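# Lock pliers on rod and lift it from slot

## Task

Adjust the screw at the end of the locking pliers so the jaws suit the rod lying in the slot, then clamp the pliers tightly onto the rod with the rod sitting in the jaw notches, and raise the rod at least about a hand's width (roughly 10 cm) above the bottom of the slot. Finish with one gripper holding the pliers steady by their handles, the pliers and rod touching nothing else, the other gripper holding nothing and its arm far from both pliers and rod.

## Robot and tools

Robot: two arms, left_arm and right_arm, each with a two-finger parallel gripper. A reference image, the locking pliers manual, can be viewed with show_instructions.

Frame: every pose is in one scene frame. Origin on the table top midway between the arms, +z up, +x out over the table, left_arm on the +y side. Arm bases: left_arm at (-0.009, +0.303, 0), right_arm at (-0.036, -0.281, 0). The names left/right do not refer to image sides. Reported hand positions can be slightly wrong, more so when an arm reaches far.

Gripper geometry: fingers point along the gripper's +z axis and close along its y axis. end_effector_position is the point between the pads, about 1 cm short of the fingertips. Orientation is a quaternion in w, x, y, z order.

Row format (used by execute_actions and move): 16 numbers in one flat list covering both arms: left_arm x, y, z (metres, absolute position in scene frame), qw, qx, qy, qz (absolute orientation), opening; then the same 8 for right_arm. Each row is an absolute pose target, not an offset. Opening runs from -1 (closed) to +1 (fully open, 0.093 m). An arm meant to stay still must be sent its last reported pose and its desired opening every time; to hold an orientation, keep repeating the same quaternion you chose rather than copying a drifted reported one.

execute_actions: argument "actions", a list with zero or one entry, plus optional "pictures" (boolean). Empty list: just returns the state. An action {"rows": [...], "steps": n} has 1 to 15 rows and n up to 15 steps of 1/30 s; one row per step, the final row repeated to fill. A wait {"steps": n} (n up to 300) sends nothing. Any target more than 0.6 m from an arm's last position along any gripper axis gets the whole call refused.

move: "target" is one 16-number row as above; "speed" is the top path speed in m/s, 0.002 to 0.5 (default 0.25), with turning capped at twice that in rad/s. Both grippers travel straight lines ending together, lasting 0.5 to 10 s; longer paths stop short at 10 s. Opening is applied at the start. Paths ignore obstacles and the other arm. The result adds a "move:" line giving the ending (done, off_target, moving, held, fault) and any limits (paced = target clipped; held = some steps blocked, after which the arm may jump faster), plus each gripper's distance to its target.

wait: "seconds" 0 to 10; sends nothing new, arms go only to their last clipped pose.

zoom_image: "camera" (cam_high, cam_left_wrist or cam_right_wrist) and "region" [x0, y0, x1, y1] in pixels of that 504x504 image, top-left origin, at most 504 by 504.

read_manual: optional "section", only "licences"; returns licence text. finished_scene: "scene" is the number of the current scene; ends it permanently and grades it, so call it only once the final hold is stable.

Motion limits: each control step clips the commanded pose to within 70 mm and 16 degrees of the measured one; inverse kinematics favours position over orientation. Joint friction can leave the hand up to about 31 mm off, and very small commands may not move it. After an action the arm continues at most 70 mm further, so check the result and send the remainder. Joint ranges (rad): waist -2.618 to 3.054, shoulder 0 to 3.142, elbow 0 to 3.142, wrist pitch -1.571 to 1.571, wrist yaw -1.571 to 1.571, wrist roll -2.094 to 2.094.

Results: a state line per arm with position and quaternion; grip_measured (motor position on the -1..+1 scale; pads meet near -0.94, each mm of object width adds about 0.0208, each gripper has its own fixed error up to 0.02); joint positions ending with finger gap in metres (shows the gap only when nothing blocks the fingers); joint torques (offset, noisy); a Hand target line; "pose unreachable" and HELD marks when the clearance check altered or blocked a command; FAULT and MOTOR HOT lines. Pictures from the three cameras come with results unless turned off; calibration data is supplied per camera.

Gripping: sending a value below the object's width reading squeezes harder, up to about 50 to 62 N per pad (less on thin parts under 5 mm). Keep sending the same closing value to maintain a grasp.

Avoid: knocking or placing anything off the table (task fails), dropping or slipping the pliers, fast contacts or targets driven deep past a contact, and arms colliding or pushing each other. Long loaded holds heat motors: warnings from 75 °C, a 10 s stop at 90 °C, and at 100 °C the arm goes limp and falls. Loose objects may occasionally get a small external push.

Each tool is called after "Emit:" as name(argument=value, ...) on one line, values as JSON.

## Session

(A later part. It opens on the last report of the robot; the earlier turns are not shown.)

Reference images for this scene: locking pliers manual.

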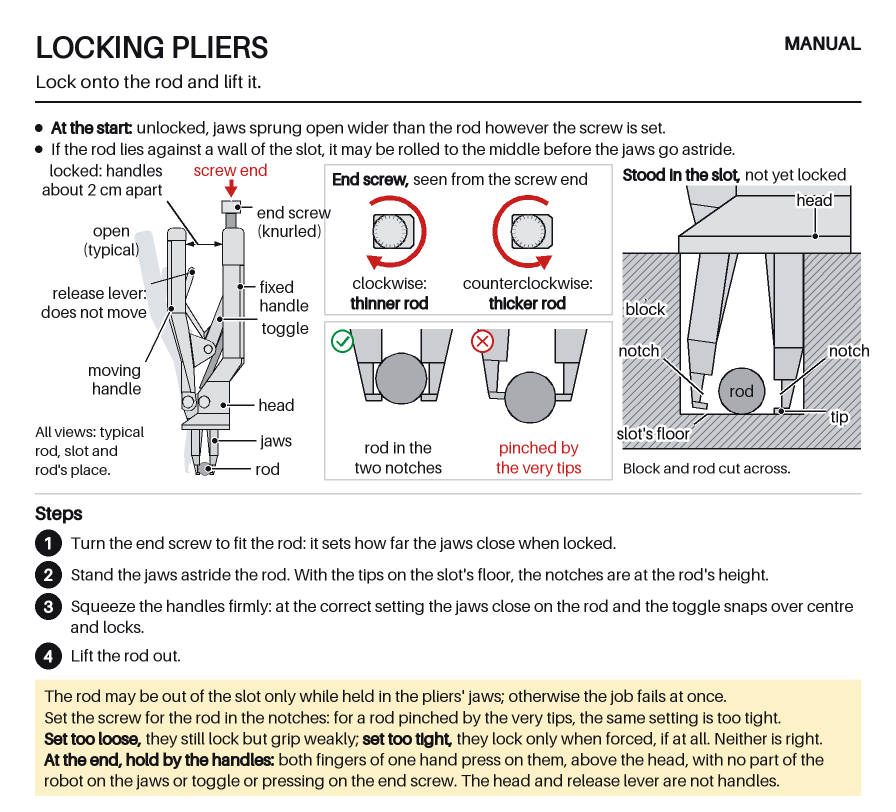

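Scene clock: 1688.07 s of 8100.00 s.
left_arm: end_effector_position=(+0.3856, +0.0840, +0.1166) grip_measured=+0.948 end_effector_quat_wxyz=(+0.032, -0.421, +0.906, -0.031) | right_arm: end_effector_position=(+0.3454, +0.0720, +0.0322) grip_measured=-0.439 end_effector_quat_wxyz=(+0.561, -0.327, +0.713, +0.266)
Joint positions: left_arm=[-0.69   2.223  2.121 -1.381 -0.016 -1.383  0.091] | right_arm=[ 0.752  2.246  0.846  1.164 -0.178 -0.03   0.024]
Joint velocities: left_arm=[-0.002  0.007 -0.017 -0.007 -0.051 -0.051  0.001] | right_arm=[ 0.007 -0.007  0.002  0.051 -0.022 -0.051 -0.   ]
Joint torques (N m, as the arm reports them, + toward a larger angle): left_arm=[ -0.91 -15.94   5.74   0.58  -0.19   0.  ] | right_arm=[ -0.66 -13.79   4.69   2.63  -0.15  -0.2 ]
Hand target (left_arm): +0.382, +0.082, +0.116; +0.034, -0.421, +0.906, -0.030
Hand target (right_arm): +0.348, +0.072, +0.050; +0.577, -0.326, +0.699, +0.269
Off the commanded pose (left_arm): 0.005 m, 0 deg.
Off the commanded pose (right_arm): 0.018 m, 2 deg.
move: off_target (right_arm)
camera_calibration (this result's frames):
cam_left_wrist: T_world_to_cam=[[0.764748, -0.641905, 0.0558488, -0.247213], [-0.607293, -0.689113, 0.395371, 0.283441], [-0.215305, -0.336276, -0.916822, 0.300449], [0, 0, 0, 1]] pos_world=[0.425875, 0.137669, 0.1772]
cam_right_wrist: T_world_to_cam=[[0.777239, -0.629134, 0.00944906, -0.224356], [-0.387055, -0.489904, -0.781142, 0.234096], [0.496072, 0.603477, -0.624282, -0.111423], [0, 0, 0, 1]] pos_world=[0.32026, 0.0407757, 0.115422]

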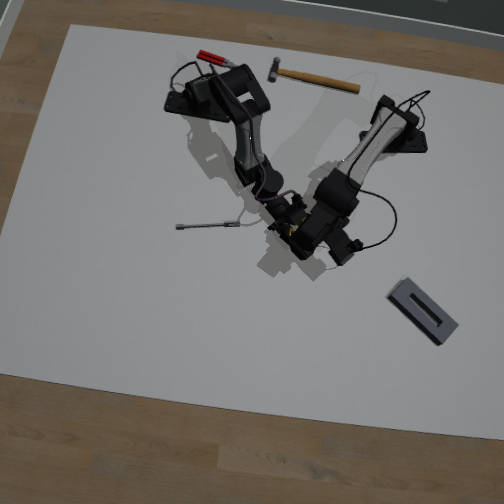

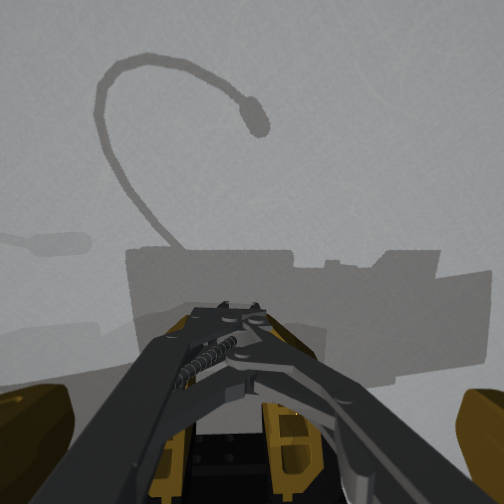

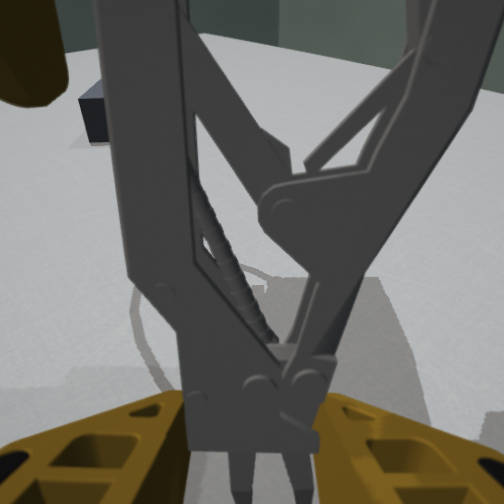

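Emit:
execute_actions(actions=[])

Scene clock: 1698.90 s of 8100.00 s.
left_arm: end_effector_position=(+0.3863, +0.0836, +0.1167) grip_measured=+0.948 end_effector_quat_wxyz=(+0.033, -0.421, +0.906, -0.032) | right_arm: end_effector_position=(+0.3454, +0.0720, +0.0322) grip_measured=-0.439 end_effector_quat_wxyz=(+0.561, -0.327, +0.713, +0.266)
Joint positions: left_arm=[-0.69   2.223  2.121 -1.378 -0.016 -1.384  0.091] | right_arm=[ 0.752  2.246  0.846  1.164 -0.178 -0.03   0.024]
Joint velocities: left_arm=[-0.017  0.002 -0.007 -0.051 -0.051  0.022  0.   ] | right_arm=[-0.032  0.002  0.007  0.022 -0.022 -0.007  0.   ]
Joint torques (N m, as the arm reports them, + toward a larger angle): left_arm=[ -0.93 -15.94   5.64   0.61  -0.23  -0.07] | right_arm=[ -0.71 -13.78   4.67   2.62  -0.15  -0.19]
Hand target (left_arm): +0.382, +0.082, +0.116; +0.034, -0.421, +0.906, -0.030
Hand target (right_arm): +0.348, +0.072, +0.050; +0.577, -0.326, +0.699, +0.269
Off the commanded pose (left_arm): 0.005 m, 0 deg.
Off the commanded pose (right_arm): 0.018 m, 2 deg.
Steps of this call (steps 1 to 325: nothing new was sent). Readings (end_effector_position):
1: left_arm (+0.3858, +0.0840, +0.1166) | right_arm (+0.3454, +0.0720, +0.0322)
2: left_arm (+0.3859, +0.0839, +0.1166) | right_arm (+0.3454, +0.0720, +0.0322)
4: left_arm (+0.3861, +0.0838, +0.1166) | right_arm (+0.3454, +0.0720, +0.0322)
8: left_arm (+0.3863, +0.0837, +0.1167) | right_arm (+0.3454, +0.0720, +0.0322)
325: the state above
camera_calibration (this result's frames):
cam_left_wrist: T_world_to_cam=[[0.76482, -0.641515, 0.0592305, -0.248486], [-0.608208, -0.688665, 0.394746, 0.283958], [-0.212445, -0.337934, -0.916879, 0.299576], [0, 0, 0, 1]] pos_world=[0.426396, 0.137381, 0.177302]
cam_right_wrist: T_world_to_cam=[[0.777239, -0.629134, 0.00944906, -0.224356], [-0.387055, -0.489904, -0.781142, 0.234096], [0.496072, 0.603477, -0.624282, -0.111423], [0, 0, 0, 1]] pos_world=[0.32026, 0.0407757, 0.115422]

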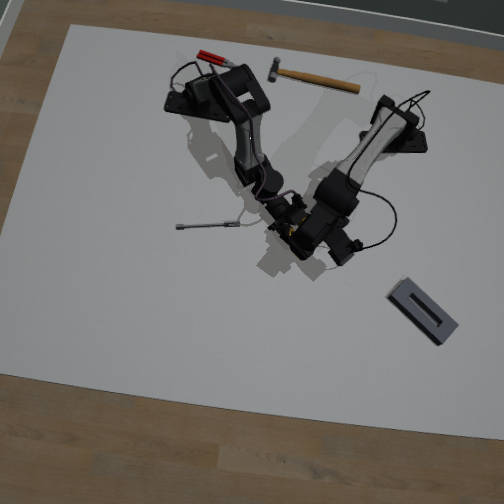

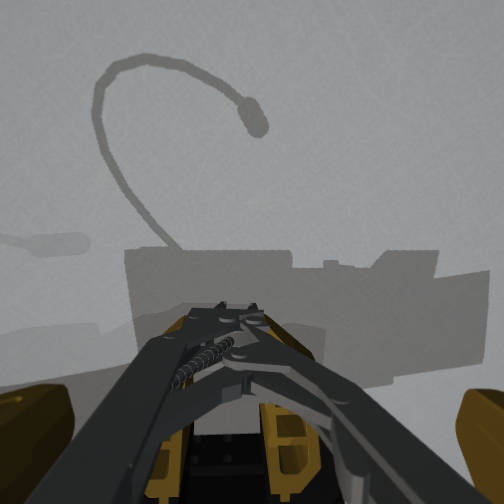

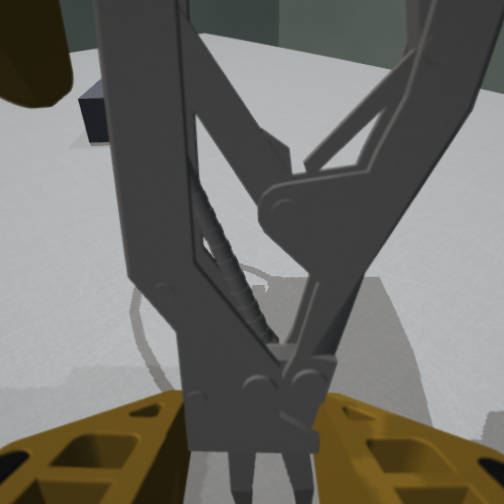

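Emit:
execute_actions(actions=[{"rows":[[0.378,0.079,0.116,0.035,-0.421,0.906,-0.03,0.85,0.348,0.072,0.05,0.5765,-0.326,0.699,0.269,-0.45],[0.378,0.079,0.116,0.035,-0.421,0.906,-0.03,0.8,0.348,0.072,0.05,0.5765,-0.326,0.699,0.269,-0.45],[0.378,0.079,0.116,0.035,-0.421,0.906,-0.03,0.75,0.348,0.072,0.05,0.5765,-0.326,0.699,0.269,-0.45],[0.378,0.079,0.116,0.035,-0.421,0.906,-0.03,0.7,0.348,0.072,0.05,0.5765,-0.326,0.699,0.269,-0.45],[0.378,0.079,0.116,0.035,-0.421,0.906,-0.03,0.65,0.348,0.072,0.05,0.5765,-0.326,0.699,0.269,-0.45],[0.378,0.079,0.116,0.035,-0.421,0.906,-0.03,0.6,0.348,0.072,0.05,0.5765,-0.326,0.699,0.269,-0.45]],"steps":15}])

Scene clock: 1703.80 s of 8100.00 s.
left_arm: end_effector_position=(+0.3821, +0.0789, +0.1180) grip_measured=+0.601 end_effector_quat_wxyz=(+0.034, -0.420, +0.906, -0.033) | right_arm: end_effector_position=(+0.3454, +0.0721, +0.0322) grip_measured=-0.439 end_effector_quat_wxyz=(+0.561, -0.327, +0.713, +0.266)
Joint positions: left_arm=[-0.704  2.214  2.111 -1.374 -0.017 -1.395  0.074] | right_arm=[ 0.752  2.246  0.846  1.164 -0.178 -0.03   0.024]
Joint velocities: left_arm=[ 0.007 -0.012 -0.007 -0.007 -0.037 -0.037  0.   ] | right_arm=[-0.002 -0.007 -0.007 -0.037  0.066 -0.037 -0.002]
Joint torques (N m, as the arm reports them, + toward a larger angle): left_arm=[ -0.81 -15.66   5.52   0.63  -0.25  -0.11] | right_arm=[ -0.71 -13.75   4.63   2.62  -0.15  -0.2 ]
Hand target (left_arm): +0.378, +0.079, +0.116; +0.035, -0.421, +0.906, -0.030
Hand target (right_arm): +0.348, +0.072, +0.050; +0.577, -0.326, +0.699, +0.269
Off the commanded pose (left_arm): 0.005 m, 0 deg.
Off the commanded pose (right_arm): 0.018 m, 2 deg.
MOTOR HOT: a motor of the left arm reached 75 °C. Now the hottest motor of the left arm, joint 2 (shoulder), reports 76 °C. The controller's stop level is 90 °C. To cool a motor, set the load down, stop pushing, or move to a pose that needs little force.
Steps of this call (steps 1 to 132: nothing new was sent; steps 133 to 147: all 15 steps of this action). Readings (end_effector_position):
133: left_arm (+0.3863, +0.0833, +0.1167) | right_arm (+0.3454, +0.0720, +0.0322)
134: left_arm (+0.3861, +0.0828, +0.1167) | right_arm (+0.3454, +0.0720, +0.0322)
136: left_arm (+0.3851, +0.0807, +0.1167) | right_arm (+0.3454, +0.0720, +0.0322)
140: left_arm (+0.3832, +0.0783, +0.1167) | right_arm (+0.3454, +0.0720, +0.0322)
147: the state above
camera_calibration (this result's frames):
cam_left_wrist: T_world_to_cam=[[0.762987, -0.643431, 0.0620259, -0.247867], [-0.611002, -0.686538, 0.394134, 0.27862], [-0.211015, -0.338617, -0.916957, 0.297795], [0, 0, 0, 1]] pos_world=[0.422196, 0.132637, 0.178626]
cam_right_wrist: T_world_to_cam=[[0.777473, -0.628846, 0.00936153, -0.224391], [-0.386918, -0.489994, -0.781153, 0.234059], [0.495813, 0.603704, -0.624269, -0.11135], [0, 0, 0, 1]] pos_world=[0.320228, 0.0408024, 0.115424]

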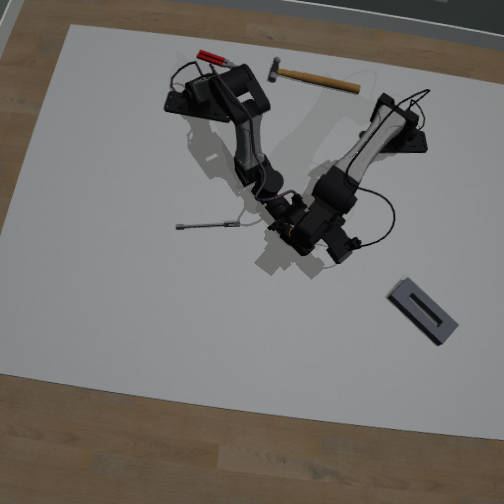

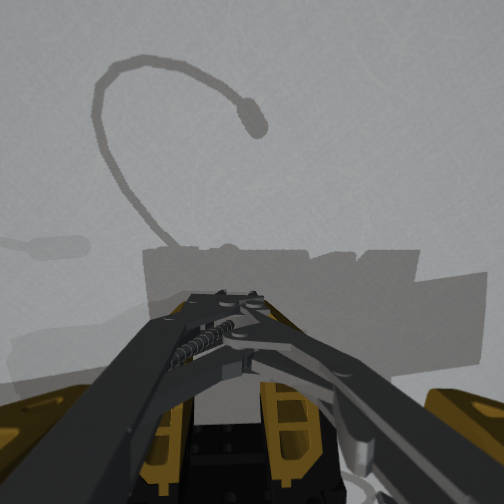

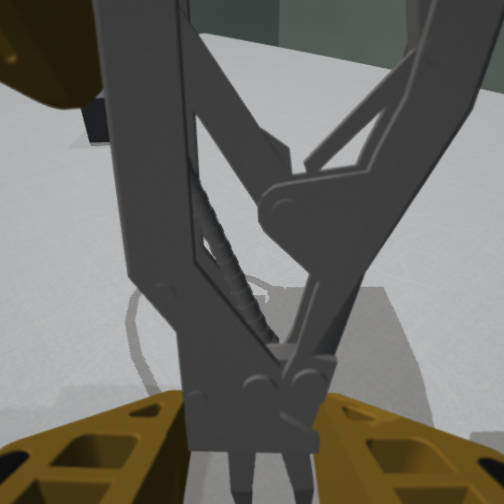

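Hot; be quick.

Emit:
execute_actions(actions=[{"rows":[[0.378,0.079,0.116,0.035,-0.421,0.906,-0.03,0.56,0.348,0.072,0.05,0.5765,-0.326,0.699,0.269,-0.45],[0.378,0.079,0.116,0.035,-0.421,0.906,-0.03,0.52,0.348,0.072,0.05,0.5765,-0.326,0.699,0.269,-0.45],[0.378,0.079,0.116,0.035,-0.421,0.906,-0.03,0.49,0.348,0.072,0.05,0.5765,-0.326,0.699,0.269,-0.45],[0.378,0.079,0.116,0.035,-0.421,0.906,-0.03,0.46,0.348,0.072,0.05,0.5765,-0.326,0.699,0.269,-0.45],[0.378,0.079,0.116,0.035,-0.421,0.906,-0.03,0.44,0.348,0.072,0.05,0.5765,-0.326,0.699,0.269,-0.45],[0.378,0.079,0.116,0.035,-0.421,0.906,-0.03,0.42,0.348,0.072,0.05,0.5765,-0.326,0.699,0.269,-0.45],[0.378,0.079,0.116,0.035,-0.421,0.906,-0.03,0.42,0.348,0.072,0.05,0.5765,-0.326,0.699,0.269,-0.45],[0.378,0.079,0.116,0.035,-0.421,0.906,-0.03,0.42,0.348,0.072,0.05,0.5765,-0.326,0.699,0.269,-0.45],[0.378,0.079,0.116,0.035,-0.421,0.906,-0.03,0.42,0.348,0.072,0.05,0.5765,-0.326,0.699,0.269,-0.45],[0.378,0.079,0.116,0.035,-0.421,0.906,-0.03,0.42,0.348,0.072,0.05,0.5765,-0.326,0.699,0.269,-0.45]],"steps":12}])

Emit:
execute_actions(actions=[{"rows":[[0.378,0.079,0.116,0.035,-0.421,0.906,-0.03,0.42,0.3454,0.072,0.04,0.561,-0.327,0.713,0.266,-0.3],[0.378,0.079,0.116,0.035,-0.421,0.906,-0.03,0.42,0.3454,0.072,0.04,0.561,-0.327,0.713,0.266,-0.1],[0.378,0.079,0.116,0.035,-0.421,0.906,-0.03,0.42,0.3454,0.072,0.04,0.561,-0.327,0.713,0.266,0.1],[0.378,0.079,0.116,0.035,-0.421,0.906,-0.03,0.42,0.3454,0.072,0.04,0.561,-0.327,0.713,0.266,0.3]],"steps":12}])

Scene clock: 1710.50 s of 8100.00 s.
left_arm: end_effector_position=(+0.3819, +0.0792, +0.1179) grip_measured=+0.424 end_effector_quat_wxyz=(+0.034, -0.420, +0.906, -0.033) | right_arm: end_effector_position=(+0.3463, +0.0711, +0.0322) grip_measured=-0.439 end_effector_quat_wxyz=(+0.561, -0.326, +0.713, +0.265)
Joint positions: left_arm=[-0.704  2.214  2.111 -1.376 -0.018 -1.396  0.066] | right_arm=[ 0.75   2.246  0.846  1.164 -0.177 -0.03   0.024]
Joint velocities: left_arm=[ 0.007  0.002 -0.002  0.007 -0.095 -0.022 -0.   ] | right_arm=[-0.017  0.017 -0.007  0.022 -0.022 -0.022 -0.001]
Joint torques (N m, as the arm reports them, + toward a larger angle): left_arm=[ -0.76 -15.92   5.43   0.65  -0.24  -0.05] | right_arm=[ -0.57 -13.79   4.66   2.6   -0.16  -0.19]
Hand target (left_arm): +0.378, +0.079, +0.116; +0.035, -0.421, +0.906, -0.030
Hand target (right_arm): +0.348, +0.072, +0.050; +0.577, -0.326, +0.699, +0.269
Off the commanded pose (left_arm): 0.004 m, 0 deg.
Off the commanded pose (right_arm): 0.018 m, 2 deg.
MOTOR HOT: still on. Now the hottest motor of the left arm, joint 2 (shoulder), reports 77 °C; the controller's stop level is 90 °C.
Steps of this call (steps 1 to 189: nothing new was sent; steps 190 to 201: all 12 steps of this action). Readings (end_effector_position):
190: left_arm (+0.3821, +0.0789, +0.1180) | right_arm (+0.3454, +0.0721, +0.0322)
191: left_arm (+0.3821, +0.0789, +0.1180) | right_arm (+0.3454, +0.0721, +0.0322)
193: left_arm (+0.3821, +0.0791, +0.1180) | right_arm (+0.3457, +0.0717, +0.0322)
197: left_arm (+0.3819, +0.0792, +0.1179) | right_arm (+0.3463, +0.0711, +0.0322)
201: the state above
camera_calibration (this result's frames):
cam_left_wrist: T_world_to_cam=[[0.76358, -0.64288, 0.0604207, -0.247561], [-0.610053, -0.68758, 0.393788, 0.278442], [-0.211615, -0.337548, -0.917213, 0.297987], [0, 0, 0, 1]] pos_world=[0.421956, 0.132884, 0.178629]
cam_right_wrist: T_world_to_cam=[[0.775328, -0.631485, 0.00962413, -0.224838], [-0.388449, -0.488837, -0.781118, 0.234379], [0.497969, 0.601884, -0.624309, -0.111841], [0, 0, 0, 1]] pos_world=[0.321061, 0.0399063, 0.115418]

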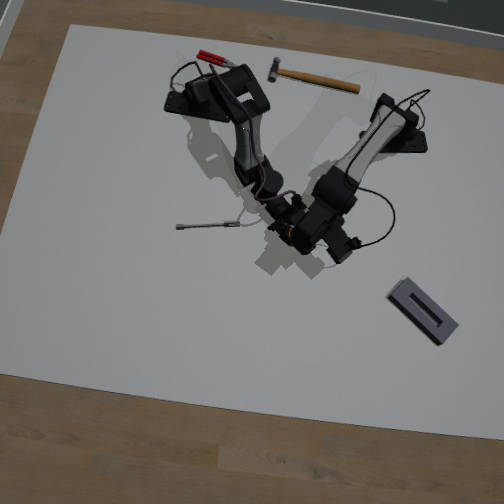

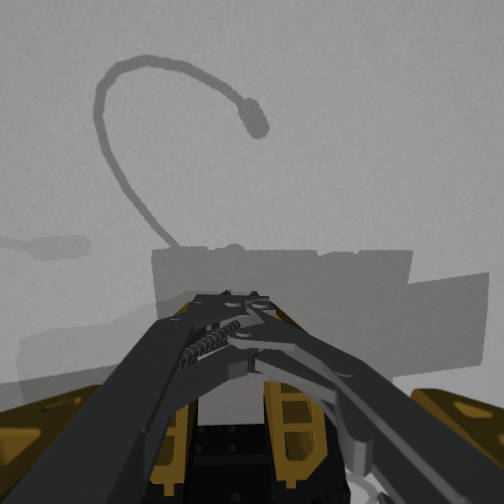

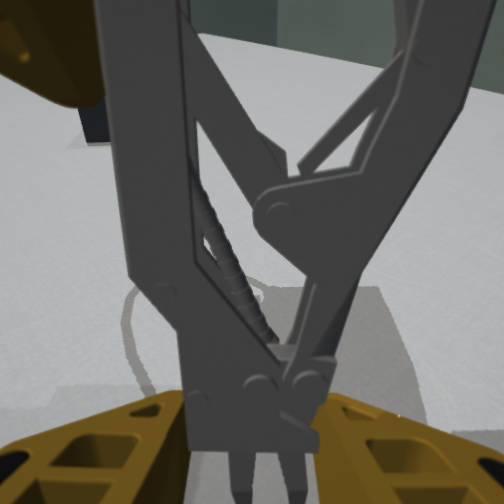

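Scene clock: 1710.90 s of 8100.00 s.
left_arm: end_effector_position=(+0.3818, +0.0793, +0.1179) grip_measured=+0.424 end_effector_quat_wxyz=(+0.034, -0.421, +0.906, -0.032) | right_arm: end_effector_position=(+0.3460, +0.0703, +0.0288) grip_measured=+0.298 end_effector_quat_wxyz=(+0.556, -0.326, +0.718, +0.262)
Joint positions: left_arm=[-0.704  2.214  2.111 -1.376 -0.018 -1.396  0.066] | right_arm=[ 0.75   2.246  0.846  1.149 -0.174 -0.03   0.06 ]
Joint velocities: left_arm=[-0.007  0.002  0.002  0.022 -0.007  0.066  0.   ] | right_arm=[-0.002 -0.017 -0.012  0.007  0.007  0.007  0.001]
Joint torques (N m, as the arm reports them, + toward a larger angle): left_arm=[ -0.94 -15.72   5.37   0.63  -0.22  -0.06] | right_arm=[  0.06 -13.71   4.57   2.37  -0.13  -0.13]
Hand target (left_arm): +0.378, +0.079, +0.116; +0.035, -0.421, +0.906, -0.030
Hand target (right_arm): +0.345, +0.072, +0.040; +0.561, -0.327, +0.713, +0.266
Off the commanded pose (left_arm): 0.004 m, 0 deg.
Off the commanded pose (right_arm): 0.011 m, 1 deg.
MOTOR HOT: still on. Now the hottest motor of the left arm, joint 2 (shoulder), reports 77 °C; the controller's stop level is 90 °C.
Steps of this call (steps 1 to 12: all 12 steps of this action). Readings (end_effector_position):
1: left_arm (+0.3818, +0.0794, +0.1179) | right_arm (+0.3465, +0.0709, +0.0319)
2: left_arm (+0.3817, +0.0794, +0.1179) | right_arm (+0.3465, +0.0707, +0.0316)
4: left_arm (+0.3818, +0.0793, +0.1179) | right_arm (+0.3463, +0.0705, +0.0304)
8: left_arm (+0.3818, +0.0793, +0.1179) | right_arm (+0.3461, +0.0704, +0.0292)
12: the state above
camera_calibration (this result's frames):
cam_left_wrist: T_world_to_cam=[[0.763855, -0.642593, 0.0599934, -0.247536], [-0.609709, -0.688024, 0.393545, 0.278419], [-0.211612, -0.33719, -0.917346, 0.297991], [0, 0, 0, 1]] pos_world=[0.421895, 0.132973, 0.178641]
cam_right_wrist: T_world_to_cam=[[0.774015, -0.633125, 0.00730477, -0.224388], [-0.39797, -0.49544, -0.772113, 0.234708], [0.492463, 0.59472, -0.635443, -0.110579], [0, 0, 0, 1]] pos_world=[0.321543, 0.0399819, 0.112594]

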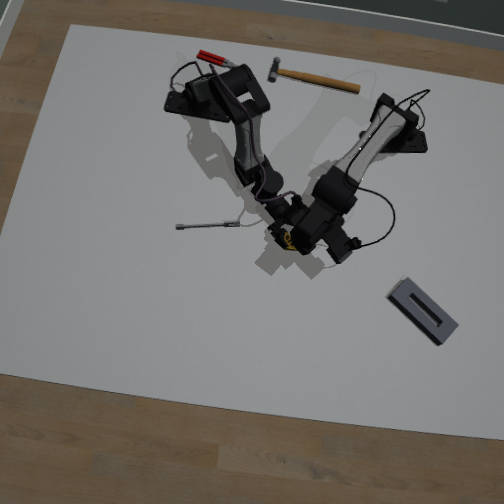

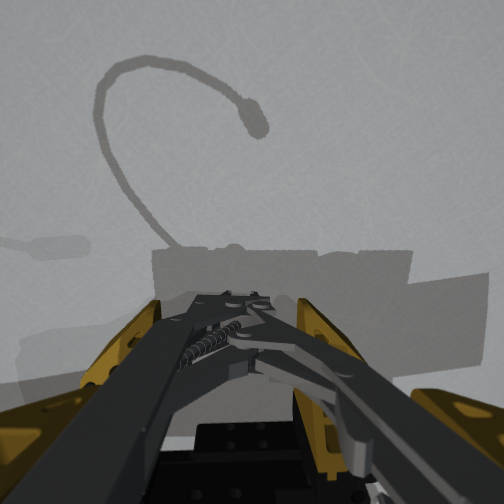

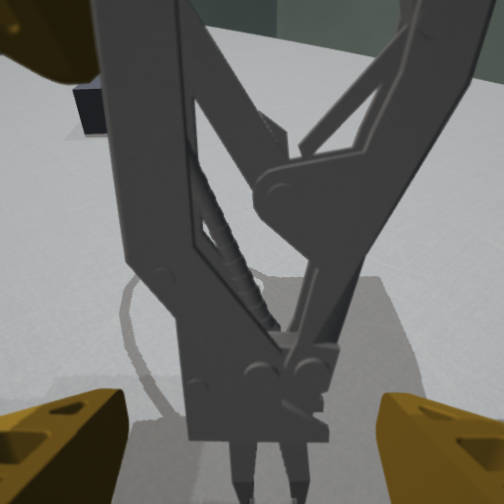

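Held. Retract right.

Emit:
move(target=[0.378,0.079,0.116,0.035,-0.421,0.906,-0.03,0.42,0.285,0.0,0.06,0.5765,-0.326,0.699,0.269,0.3], speed=0.1)

Emit:
move(target=[0.36,0.16,0.2,0.16,-0.424,0.887,0.077,0.42,0.22,-0.08,0.1,0.5765,-0.326,0.699,0.269,0.3], speed=0.1)

Scene clock: 1716.97 s of 8100.00 s.
left_arm: end_effector_position=(+0.3818, +0.0793, +0.1179) grip_measured=+0.424 end_effector_quat_wxyz=(+0.034, -0.421, +0.906, -0.032) | right_arm: end_effector_position=(+0.2867, +0.0021, +0.0496) grip_measured=+0.298 end_effector_quat_wxyz=(+0.563, -0.325, +0.711, +0.268)
Joint positions: left_arm=[-0.704  2.214  2.111 -1.376 -0.018 -1.396  0.066] | right_arm=[ 0.69   2.036  0.456  1.349 -0.239 -0.04   0.06 ]
Joint velocities: left_arm=[-0.007 -0.007 -0.002  0.037 -0.022 -0.022 -0.   ] | right_arm=[ 0.002 -0.007 -0.007  0.007 -0.066 -0.081 -0.   ]
Joint torques (N m, as the arm reports them, + toward a larger angle): left_arm=[ -0.82 -15.71   5.48   0.63  -0.26  -0.05] | right_arm=[ -0.85 -10.43   2.63   2.71  -0.16  -0.22]
Hand target (left_arm): +0.378, +0.079, +0.116; +0.035, -0.421, +0.906, -0.030
Hand target (right_arm): +0.286, -0.000, +0.061; +0.577, -0.326, +0.699, +0.269
Off the commanded pose (left_arm): 0.004 m, 0 deg.
Off the commanded pose (right_arm): 0.011 m, 2 deg.
MOTOR HOT: still on. Now the hottest motor of the left arm, joint 2 (shoulder), reports 78 °C; the controller's stop level is 90 °C.
move: off_target (right_arm)
camera_calibration (this result's frames):
cam_left_wrist: T_world_to_cam=[[0.763855, -0.642593, 0.0599934, -0.247536], [-0.609709, -0.688024, 0.393545, 0.278419], [-0.211612, -0.33719, -0.917346, 0.297991], [0, 0, 0, 1]] pos_world=[0.421895, 0.132973, 0.178641]
cam_right_wrist: T_world_to_cam=[[0.777098, -0.629345, 0.0065915, -0.222653], [-0.384616, -0.483151, -0.786534, 0.190346], [0.498186, 0.608679, -0.617512, -0.0301493], [0, 0, 0, 1]] pos_world=[0.261253, -0.0298089, 0.132563]

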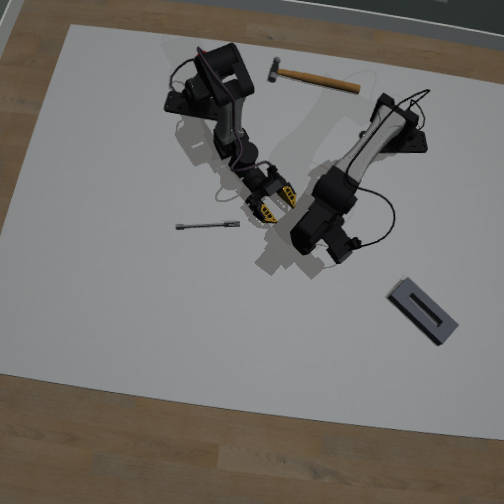

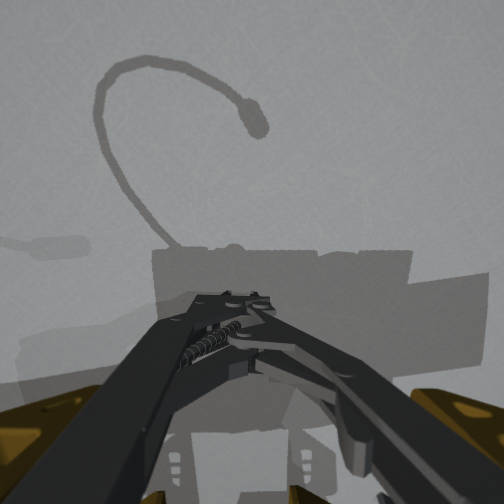

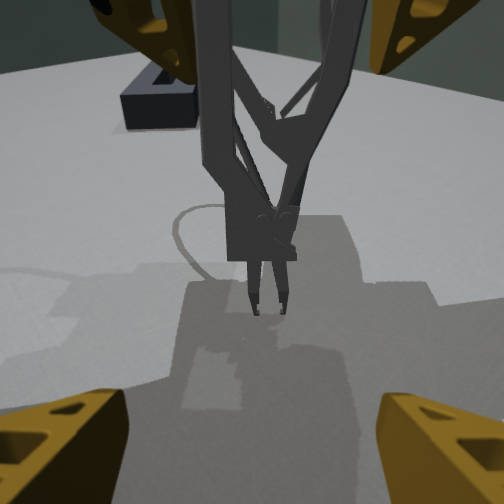

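Scene clock: 1719.27 s of 8100.00 s.
left_arm: end_effector_position=(+0.3612, +0.1516, +0.1978) grip_measured=+0.423 end_effector_quat_wxyz=(+0.164, -0.422, +0.890, +0.056) | right_arm: end_effector_position=(+0.2243, -0.0775, +0.1006) grip_measured=+0.298 end_effector_quat_wxyz=(+0.577, -0.322, +0.700, +0.272)
Joint positions: left_arm=[-0.704  2.015  2.089 -1.547 -0.334 -1.396  0.066] | right_arm=[ 0.526  1.471  0.093  1.174 -0.401 -0.072  0.06 ]
Joint velocities: left_arm=[-0.012 -0.002  0.002 -0.066 -0.022 -0.022 -0.   ] | right_arm=[-0.002  0.012 -0.002 -0.022 -0.037 -0.007  0.   ]
Joint torques (N m, as the arm reports them, + toward a larger angle): left_arm=[  0.1  -13.74   5.76   0.44  -0.58   0.06] | right_arm=[-0.86 -5.84  3.91  2.34 -0.22 -0.23]
Hand target (left_arm): +0.358, +0.160, +0.199; +0.167, -0.422, +0.888, +0.068
Hand target (right_arm): +0.221, -0.080, +0.100; +0.576, -0.325, +0.699, +0.270
Off the commanded pose (left_arm): 0.009 m, 3 deg.
Off the commanded pose (right_arm): 0.005 m, 1 deg.
MOTOR HOT: still on. Now the hottest motor of the left arm, joint 2 (shoulder), reports 78 °C; the controller's stop level is 90 °C.
joint sent to its limit (left arm) — the command would take joint 4 (wrist pitch) past its lower limit, so that joint was sent only as far as its limit.
move: off_target (left_arm)
camera_calibration (this result's frames):
cam_left_wrist: T_world_to_cam=[[0.77684, -0.629532, 0.0144508, -0.187759], [-0.627861, -0.772619, 0.0940768, 0.362783], [-0.0480595, -0.0821557, -0.99546, 0.308973], [0, 0, 0, 1]] pos_world=[0.388485, 0.187477, 0.276155]
cam_right_wrist: T_world_to_cam=[[0.777356, -0.628909, 0.0138438, -0.225371], [-0.361869, -0.465069, -0.807936, 0.166431], [0.514556, 0.623044, -0.589107, 0.0754534], [0, 0, 0, 1]] pos_world=[0.196595, -0.111347, 0.182036]

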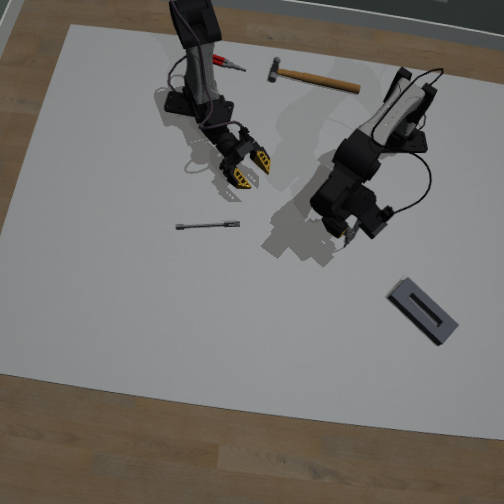

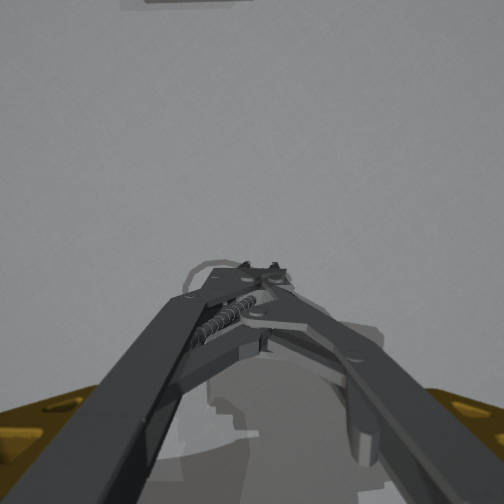

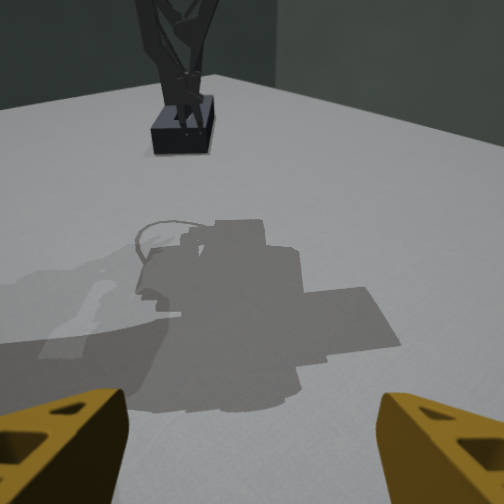

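Emit:
move(target=[0.22,0.30,0.2,0.17,0,0.985,0,0.42,0.2,-0.02,0.13,0.48,-0.52,0.52,0.48,0.3], speed=0.1)

Scene clock: 1736.67 s of 8100.00 s.
left_arm: end_effector_position=(+0.2228, +0.2989, +0.2028) grip_measured=+0.423 end_effector_quat_wxyz=(+0.172, +0.000, +0.985, +0.009) | right_arm: end_effector_position=(+0.1974, -0.0216, +0.1312) grip_measured=+0.298 end_effector_quat_wxyz=(-0.485, +0.514, -0.521, -0.479)
Joint positions: left_arm=[-0.219  1.139  1.211 -1.298 -0.031 -0.036  0.066] | right_arm=[ 0.44   1.685  0.396  1.1   -1.174 -0.173  0.06 ]
Joint velocities: left_arm=[-0.002 -0.012 -0.007 -0.022  0.022  0.066 -0.001] | right_arm=[-0.007 -0.012  0.012  0.037  0.007 -0.007 -0.   ]
Joint torques (N m, as the arm reports them, + toward a larger angle): left_arm=[ 0.51 -4.93  6.62  1.29 -0.06  0.14] | right_arm=[-0.01 -4.73  6.48  1.87 -0.24 -0.18]
Hand target (left_arm): +0.219, +0.301, +0.201; +0.174, +0.002, +0.985, +0.008
Hand target (right_arm): +0.200, -0.019, +0.131; +0.482, -0.518, +0.518, +0.481
Off the commanded pose (left_arm): 0.004 m, 1 deg.
Off the commanded pose (right_arm): 0.003 m, 1 deg.
MOTOR HOT: still on. Now the hottest motor of the left arm, joint 2 (shoulder), reports 76 °C; the controller's stop level is 90 °C.
move: done
camera_calibration (this result's frames):
cam_left_wrist: T_world_to_cam=[[0.0138366, -0.999036, -0.0416588, 0.304195], [-0.995583, -0.0176342, 0.0922196, 0.245836], [-0.0928653, 0.0401987, -0.994867, 0.292732], [0, 0, 0, 1]] pos_world=[0.267726, 0.296469, 0.281231]
cam_right_wrist: T_world_to_cam=[[0.99971, 0.0039676, 0.0237674, -0.201271], [0.0226449, -0.491844, -0.870389, 0.13908], [0.00823651, 0.870674, -0.491791, 0.165008], [0, 0, 0, 1]] pos_world=[0.196704, -0.0744641, 0.206987]

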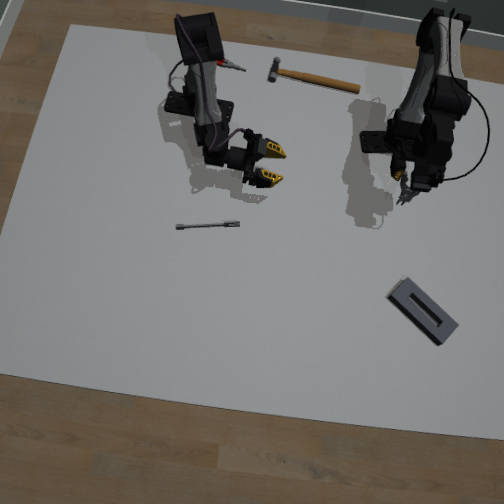

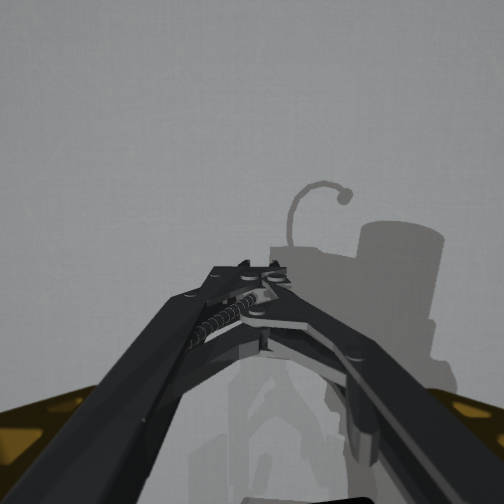

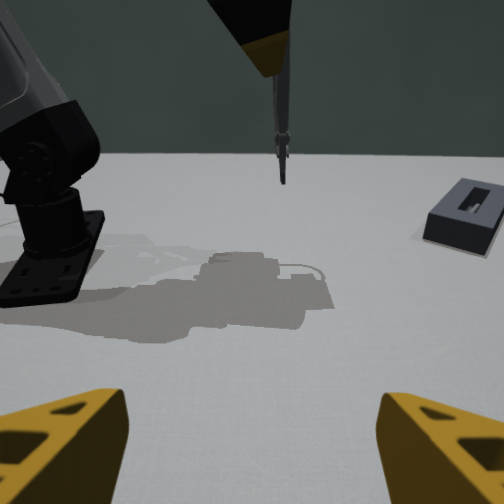

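Emit:
zoom_image(camera="cam_right_wrist", region=[190,0,390,200])

Region (190, 0, 390, 200) of cam_right_wrist's 504x504 image, scaled by 2.520, with more detail than that image has.

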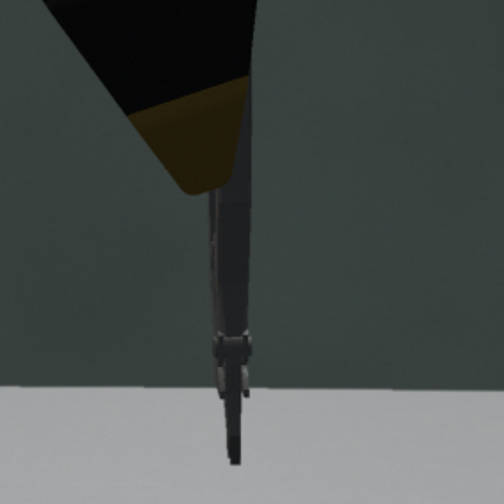

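Emit:
move(target=[0.22,0.30,0.2,0.17,0,0.985,0,0.42,0.27,0.03,0.13,0.61,-0.317,0.665,0.291,0.3], speed=0.1)

Emit:
execute_actions(actions=[{"steps":300}], pictures=false)

Emit:
execute_actions(actions=[{"steps":300}], pictures=false)

Emit:
execute_actions(actions=[{"steps":300}], pictures=false)

Emit:
execute_actions(actions=[{"steps":300}], pictures=false)

Emit:
execute_actions(actions=[{"steps":300}])

Emit:
zoom_image(camera="cam_right_wrist", region=[140,100,270,240])

Scene clock: 1751.37 s of 8100.00 s.
left_arm: end_effector_position=(+0.2216, +0.2984, +0.2024) grip_measured=+0.423 end_effector_quat_wxyz=(+0.169, +0.000, +0.986, +0.001) | right_arm: end_effector_position=(+0.2657, +0.0247, +0.1242) grip_measured=+0.298 end_effector_quat_wxyz=(+0.603, -0.325, +0.670, +0.285)
Joint positions: left_arm=[-0.206  1.139  1.211 -1.303 -0.011 -0.028  0.066] | right_arm=[ 0.791  1.76   0.446  1.202 -0.164 -0.029  0.06 ]
Joint velocities: left_arm=[ 0.002 -0.002  0.002 -0.022 -0.081 -0.037  0.   ] | right_arm=[ 0.007  0.002 -0.012 -0.022  0.081 -0.037 -0.001]
Joint torques (N m, as the arm reports them, + toward a larger angle): left_arm=[ 0.47 -4.16  6.96  1.28 -0.07  0.11] | right_arm=[ 0.36 -5.77  6.77  2.62  0.01 -0.09]
Hand target (left_arm): +0.220, +0.300, +0.200; +0.170, -0.000, +0.985, +0.000
Hand target (right_arm): +0.269, +0.030, +0.128; +0.609, -0.320, +0.666, +0.288
Off the commanded pose (left_arm): 0.003 m, 0 deg.
Off the commanded pose (right_arm): 0.009 m, 2 deg.
MOTOR HOT: cleared. Now the hottest motor of the left arm, joint 2 (shoulder), reports 69 °C.
move: done
camera_calibration (this result's frames):
cam_left_wrist: T_world_to_cam=[[0.0116397, -0.999596, -0.0259479, 0.301189], [-0.995072, -0.0141346, 0.0981438, 0.242351], [-0.0984709, 0.0246776, -0.994834, 0.298042], [0, 0, 0, 1]] pos_world=[0.266999, 0.297137, 0.280532]
cam_right_wrist: T_world_to_cam=[[0.790508, -0.611504, 0.0340608, -0.200075], [-0.298224, -0.432906, -0.850679, 0.235578], [0.534939, 0.662311, -0.524581, -0.00997861], [0, 0, 0, 1]] pos_world=[0.233754, -0.0137547, 0.201982]

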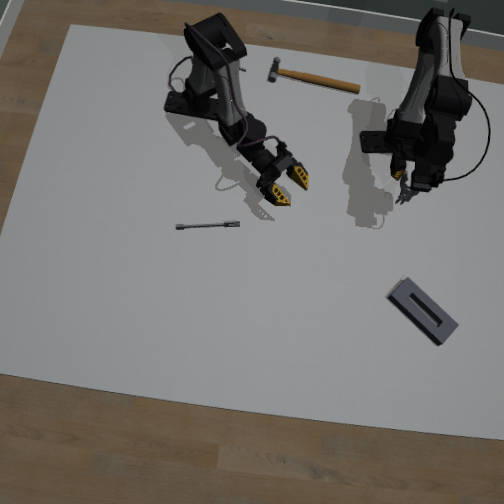

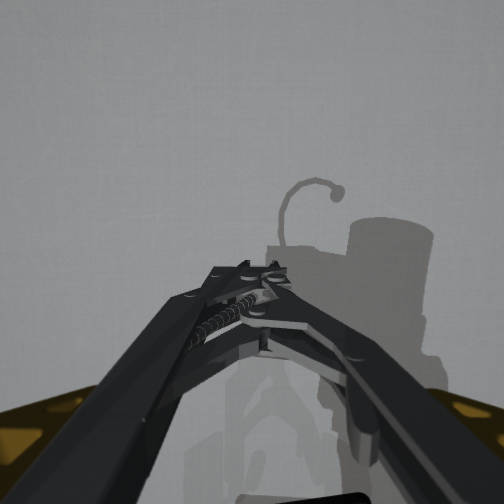

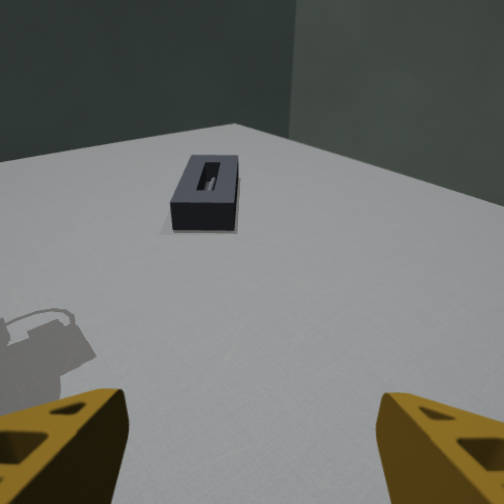

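Scene clock: 1761.37 s of 8100.00 s.
left_arm: end_effector_position=(+0.2216, +0.2984, +0.2024) grip_measured=+0.423 end_effector_quat_wxyz=(+0.169, +0.000, +0.986, +0.001) | right_arm: end_effector_position=(+0.2661, +0.0243, +0.1242) grip_measured=+0.298 end_effector_quat_wxyz=(+0.604, -0.324, +0.671, +0.284)
Joint positions: left_arm=[-0.206  1.139  1.211 -1.303 -0.011 -0.028  0.066] | right_arm=[ 0.791  1.76   0.446  1.202 -0.161 -0.029  0.06 ]
Joint velocities: left_arm=[ 0.002 -0.002  0.002 -0.007  0.007  0.066 -0.   ] | right_arm=[-0.017  0.002 -0.007 -0.007  0.051  0.037 -0.   ]
Joint torques (N m, as the arm reports them, + toward a larger angle): left_arm=[ 0.33 -4.    7.06  1.27 -0.04  0.11] | right_arm=[ 0.36 -5.74  6.76  2.62 -0.01 -0.05]
Hand target (left_arm): +0.220, +0.300, +0.200; +0.170, -0.000, +0.985, +0.000
Hand target (right_arm): +0.269, +0.030, +0.128; +0.609, -0.320, +0.666, +0.288
Off the commanded pose (left_arm): 0.003 m, 0 deg.
Off the commanded pose (right_arm): 0.009 m, 2 deg.
Steps of this call (steps 1 to 300: nothing new was sent). Readings (end_effector_position):
1: left_arm (+0.2216, +0.2984, +0.2024) | right_arm (+0.2658, +0.0246, +0.1242)
2: left_arm (+0.2216, +0.2984, +0.2024) | right_arm (+0.2659, +0.0245, +0.1242)
4: left_arm (+0.2216, +0.2984, +0.2024) | right_arm (+0.2660, +0.0245, +0.1242)
8: left_arm (+0.2216, +0.2984, +0.2024) | right_arm (+0.2661, +0.0244, +0.1242)
300: the state above

Scene clock: 1771.37 s of 8100.00 s.
left_arm: end_effector_position=(+0.2216, +0.2984, +0.2024) grip_measured=+0.423 end_effector_quat_wxyz=(+0.169, +0.000, +0.986, +0.001) | right_arm: end_effector_position=(+0.2661, +0.0243, +0.1242) grip_measured=+0.298 end_effector_quat_wxyz=(+0.604, -0.324, +0.671, +0.284)
Joint positions: left_arm=[-0.206  1.139  1.211 -1.303 -0.011 -0.028  0.066] | right_arm=[ 0.791  1.76   0.446  1.202 -0.161 -0.029  0.06 ]
Joint velocities: left_arm=[-0.017  0.022 -0.012  0.007  0.037 -0.007 -0.001] | right_arm=[ 0.012 -0.007  0.007 -0.11   0.037 -0.007  0.   ]
Joint torques (N m, as the arm reports them, + toward a larger angle): left_arm=[ 0.41 -3.94  7.11  1.31 -0.04  0.14] | right_arm=[ 0.33 -5.73  6.73  2.61  0.   -0.06]
Hand target (left_arm): +0.220, +0.300, +0.200; +0.170, -0.000, +0.985, +0.000
Hand target (right_arm): +0.269, +0.030, +0.128; +0.609, -0.320, +0.666, +0.288
Off the commanded pose (left_arm): 0.003 m, 0 deg.
Off the commanded pose (right_arm): 0.009 m, 2 deg.
Steps of this call (steps 1 to 300: nothing new was sent). Readings (end_effector_position):
1: left_arm (+0.2216, +0.2984, +0.2024) | right_arm (+0.2661, +0.0243, +0.1242)
2: left_arm (+0.2216, +0.2984, +0.2024) | right_arm (+0.2661, +0.0243, +0.1242)
4: left_arm (+0.2216, +0.2984, +0.2024) | right_arm (+0.2661, +0.0243, +0.1242)
8: left_arm (+0.2216, +0.2984, +0.2024) | right_arm (+0.2661, +0.0243, +0.1242)
300: the state above

Scene clock: 1781.37 s of 8100.00 s.
left_arm: end_effector_position=(+0.2216, +0.2984, +0.2024) grip_measured=+0.423 end_effector_quat_wxyz=(+0.169, +0.000, +0.986, +0.001) | right_arm: end_effector_position=(+0.2661, +0.0243, +0.1242) grip_measured=+0.298 end_effector_quat_wxyz=(+0.604, -0.324, +0.671, +0.284)
Joint positions: left_arm=[-0.206  1.139  1.211 -1.303 -0.011 -0.028  0.066] | right_arm=[ 0.791  1.76   0.446  1.202 -0.161 -0.029  0.06 ]
Joint velocities: left_arm=[-0.017 -0.007  0.017 -0.037 -0.007 -0.022  0.   ] | right_arm=[-0.007  0.012 -0.002 -0.022 -0.037 -0.066  0.001]
Joint torques (N m, as the arm reports them, + toward a larger angle): left_arm=[ 0.53 -4.1   7.05  1.26 -0.06  0.14] | right_arm=[ 0.4  -5.78  6.74  2.61 -0.01 -0.06]
Hand target (left_arm): +0.220, +0.300, +0.200; +0.170, -0.000, +0.985, +0.000
Hand target (right_arm): +0.269, +0.030, +0.128; +0.609, -0.320, +0.666, +0.288
Off the commanded pose (left_arm): 0.003 m, 0 deg.
Off the commanded pose (right_arm): 0.009 m, 2 deg.
Steps of this call (steps 1 to 300: nothing new was sent). Readings (end_effector_position):
1: left_arm (+0.2216, +0.2984, +0.2024) | right_arm (+0.2661, +0.0243, +0.1242)
2: left_arm (+0.2216, +0.2984, +0.2024) | right_arm (+0.2661, +0.0243, +0.1242)
4: left_arm (+0.2216, +0.2984, +0.2024) | right_arm (+0.2661, +0.0243, +0.1242)
8: left_arm (+0.2216, +0.2984, +0.2024) | right_arm (+0.2661, +0.0243, +0.1242)
300: the state above

Scene clock: 1791.37 s of 8100.00 s.
left_arm: end_effector_position=(+0.2216, +0.2984, +0.2024) grip_measured=+0.423 end_effector_quat_wxyz=(+0.169, +0.000, +0.986, +0.001) | right_arm: end_effector_position=(+0.2661, +0.0243, +0.1242) grip_measured=+0.298 end_effector_quat_wxyz=(+0.604, -0.324, +0.671, +0.284)
Joint positions: left_arm=[-0.206  1.139  1.211 -1.303 -0.011 -0.028  0.066] | right_arm=[ 0.791  1.76   0.446  1.202 -0.161 -0.029  0.06 ]
Joint velocities: left_arm=[ 0.002  0.002 -0.002 -0.022 -0.022 -0.007  0.   ] | right_arm=[-0.022 -0.007 -0.017  0.022  0.007 -0.007  0.001]
Joint torques (N m, as the arm reports them, + toward a larger angle): left_arm=[ 0.42 -4.06  7.05  1.27 -0.04  0.16] | right_arm=[ 0.36 -5.79  6.81  2.62 -0.01 -0.05]
Hand target (left_arm): +0.220, +0.300, +0.200; +0.170, -0.000, +0.985, +0.000
Hand target (right_arm): +0.269, +0.030, +0.128; +0.609, -0.320, +0.666, +0.288
Off the commanded pose (left_arm): 0.003 m, 0 deg.
Off the commanded pose (right_arm): 0.009 m, 2 deg.
Steps of this call (steps 1 to 300: nothing new was sent). Readings (end_effector_position):
1: left_arm (+0.2216, +0.2984, +0.2024) | right_arm (+0.2661, +0.0243, +0.1242)
2: left_arm (+0.2216, +0.2984, +0.2024) | right_arm (+0.2661, +0.0243, +0.1242)
4: left_arm (+0.2216, +0.2984, +0.2024) | right_arm (+0.2661, +0.0243, +0.1242)
8: left_arm (+0.2216, +0.2984, +0.2024) | right_arm (+0.2661, +0.0243, +0.1242)
300: the state above

Scene clock: 1801.37 s of 8100.00 s.
left_arm: end_effector_position=(+0.2216, +0.2984, +0.2024) grip_measured=+0.423 end_effector_quat_wxyz=(+0.169, +0.000, +0.986, +0.001) | right_arm: end_effector_position=(+0.2661, +0.0243, +0.1242) grip_measured=+0.298 end_effector_quat_wxyz=(+0.604, -0.324, +0.671, +0.284)
Joint positions: left_arm=[-0.206  1.139  1.211 -1.303 -0.011 -0.028  0.066] | right_arm=[ 0.791  1.76   0.446  1.202 -0.161 -0.029  0.06 ]
Joint velocities: left_arm=[-0.012  0.007  0.002  0.051 -0.022  0.037  0.001] | right_arm=[-0.017  0.007  0.002 -0.022 -0.022 -0.007 -0.001]
Joint torques (N m, as the arm reports them, + toward a larger angle): left_arm=[ 0.45 -4.07  7.04  1.27 -0.03  0.13] | right_arm=[ 0.33 -5.79  6.78  2.63 -0.01 -0.06]
Hand target (left_arm): +0.220, +0.300, +0.200; +0.170, -0.000, +0.985, +0.000
Hand target (right_arm): +0.269, +0.030, +0.128; +0.609, -0.320, +0.666, +0.288
Off the commanded pose (left_arm): 0.003 m, 0 deg.
Off the commanded pose (right_arm): 0.009 m, 2 deg.
Steps of this call (steps 1 to 300: nothing new was sent). Readings (end_effector_position):
1: left_arm (+0.2216, +0.2984, +0.2024) | right_arm (+0.2661, +0.0243, +0.1242)
2: left_arm (+0.2216, +0.2984, +0.2024) | right_arm (+0.2661, +0.0243, +0.1242)
4: left_arm (+0.2216, +0.2984, +0.2024) | right_arm (+0.2661, +0.0243, +0.1242)
8: left_arm (+0.2216, +0.2984, +0.2024) | right_arm (+0.2661, +0.0243, +0.1242)
300: the state above
camera_calibration (this result's frames):
cam_left_wrist: T_world_to_cam=[[0.0116397, -0.999596, -0.0259479, 0.301189], [-0.995072, -0.0141346, 0.0981438, 0.242351], [-0.0984709, 0.0246776, -0.994834, 0.298042], [0, 0, 0, 1]] pos_world=[0.266999, 0.297137, 0.280532]
cam_right_wrist: T_world_to_cam=[[0.788642, -0.61389, 0.034396, -0.200075], [-0.299343, -0.432216, -0.850637, 0.235825], [0.537064, 0.660552, -0.524627, -0.0104996], [0, 0, 0, 1]] pos_world=[0.234019, -0.0139613, 0.201975]

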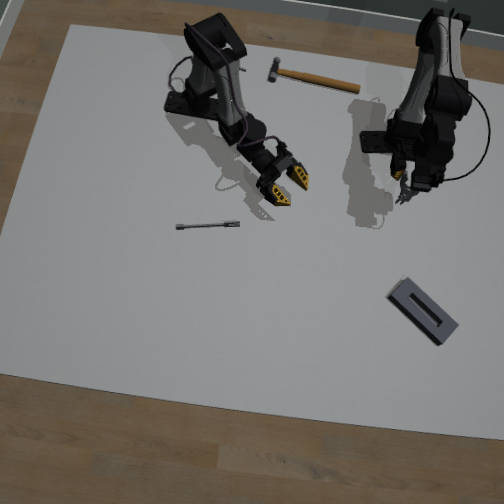

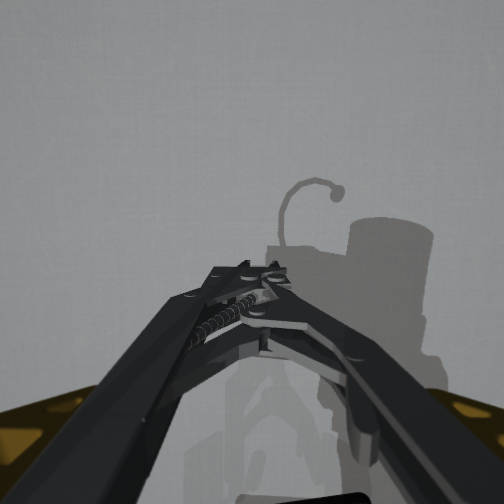

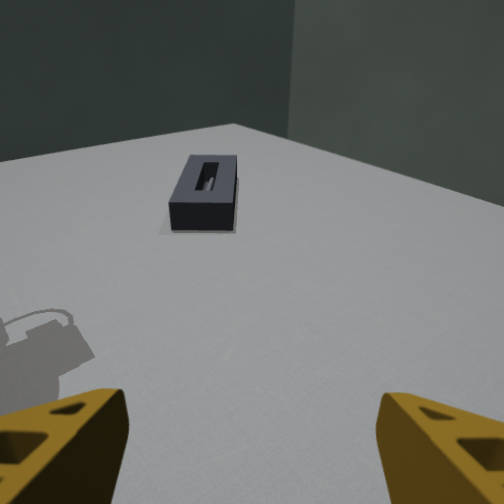

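Region (140, 100, 270, 240) of cam_right_wrist's 504x504 image, scaled by 3.600, with more detail than that image has; it fills the left 468 columns of this view, and the rest is white.

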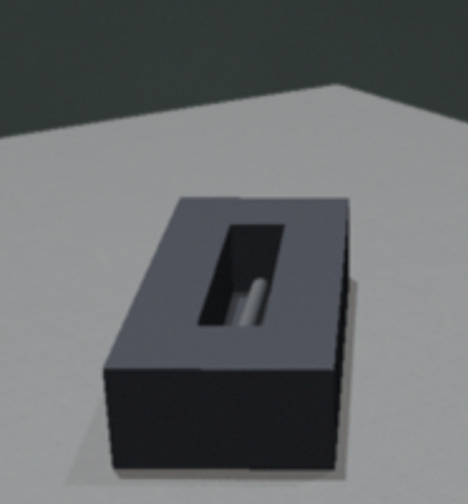

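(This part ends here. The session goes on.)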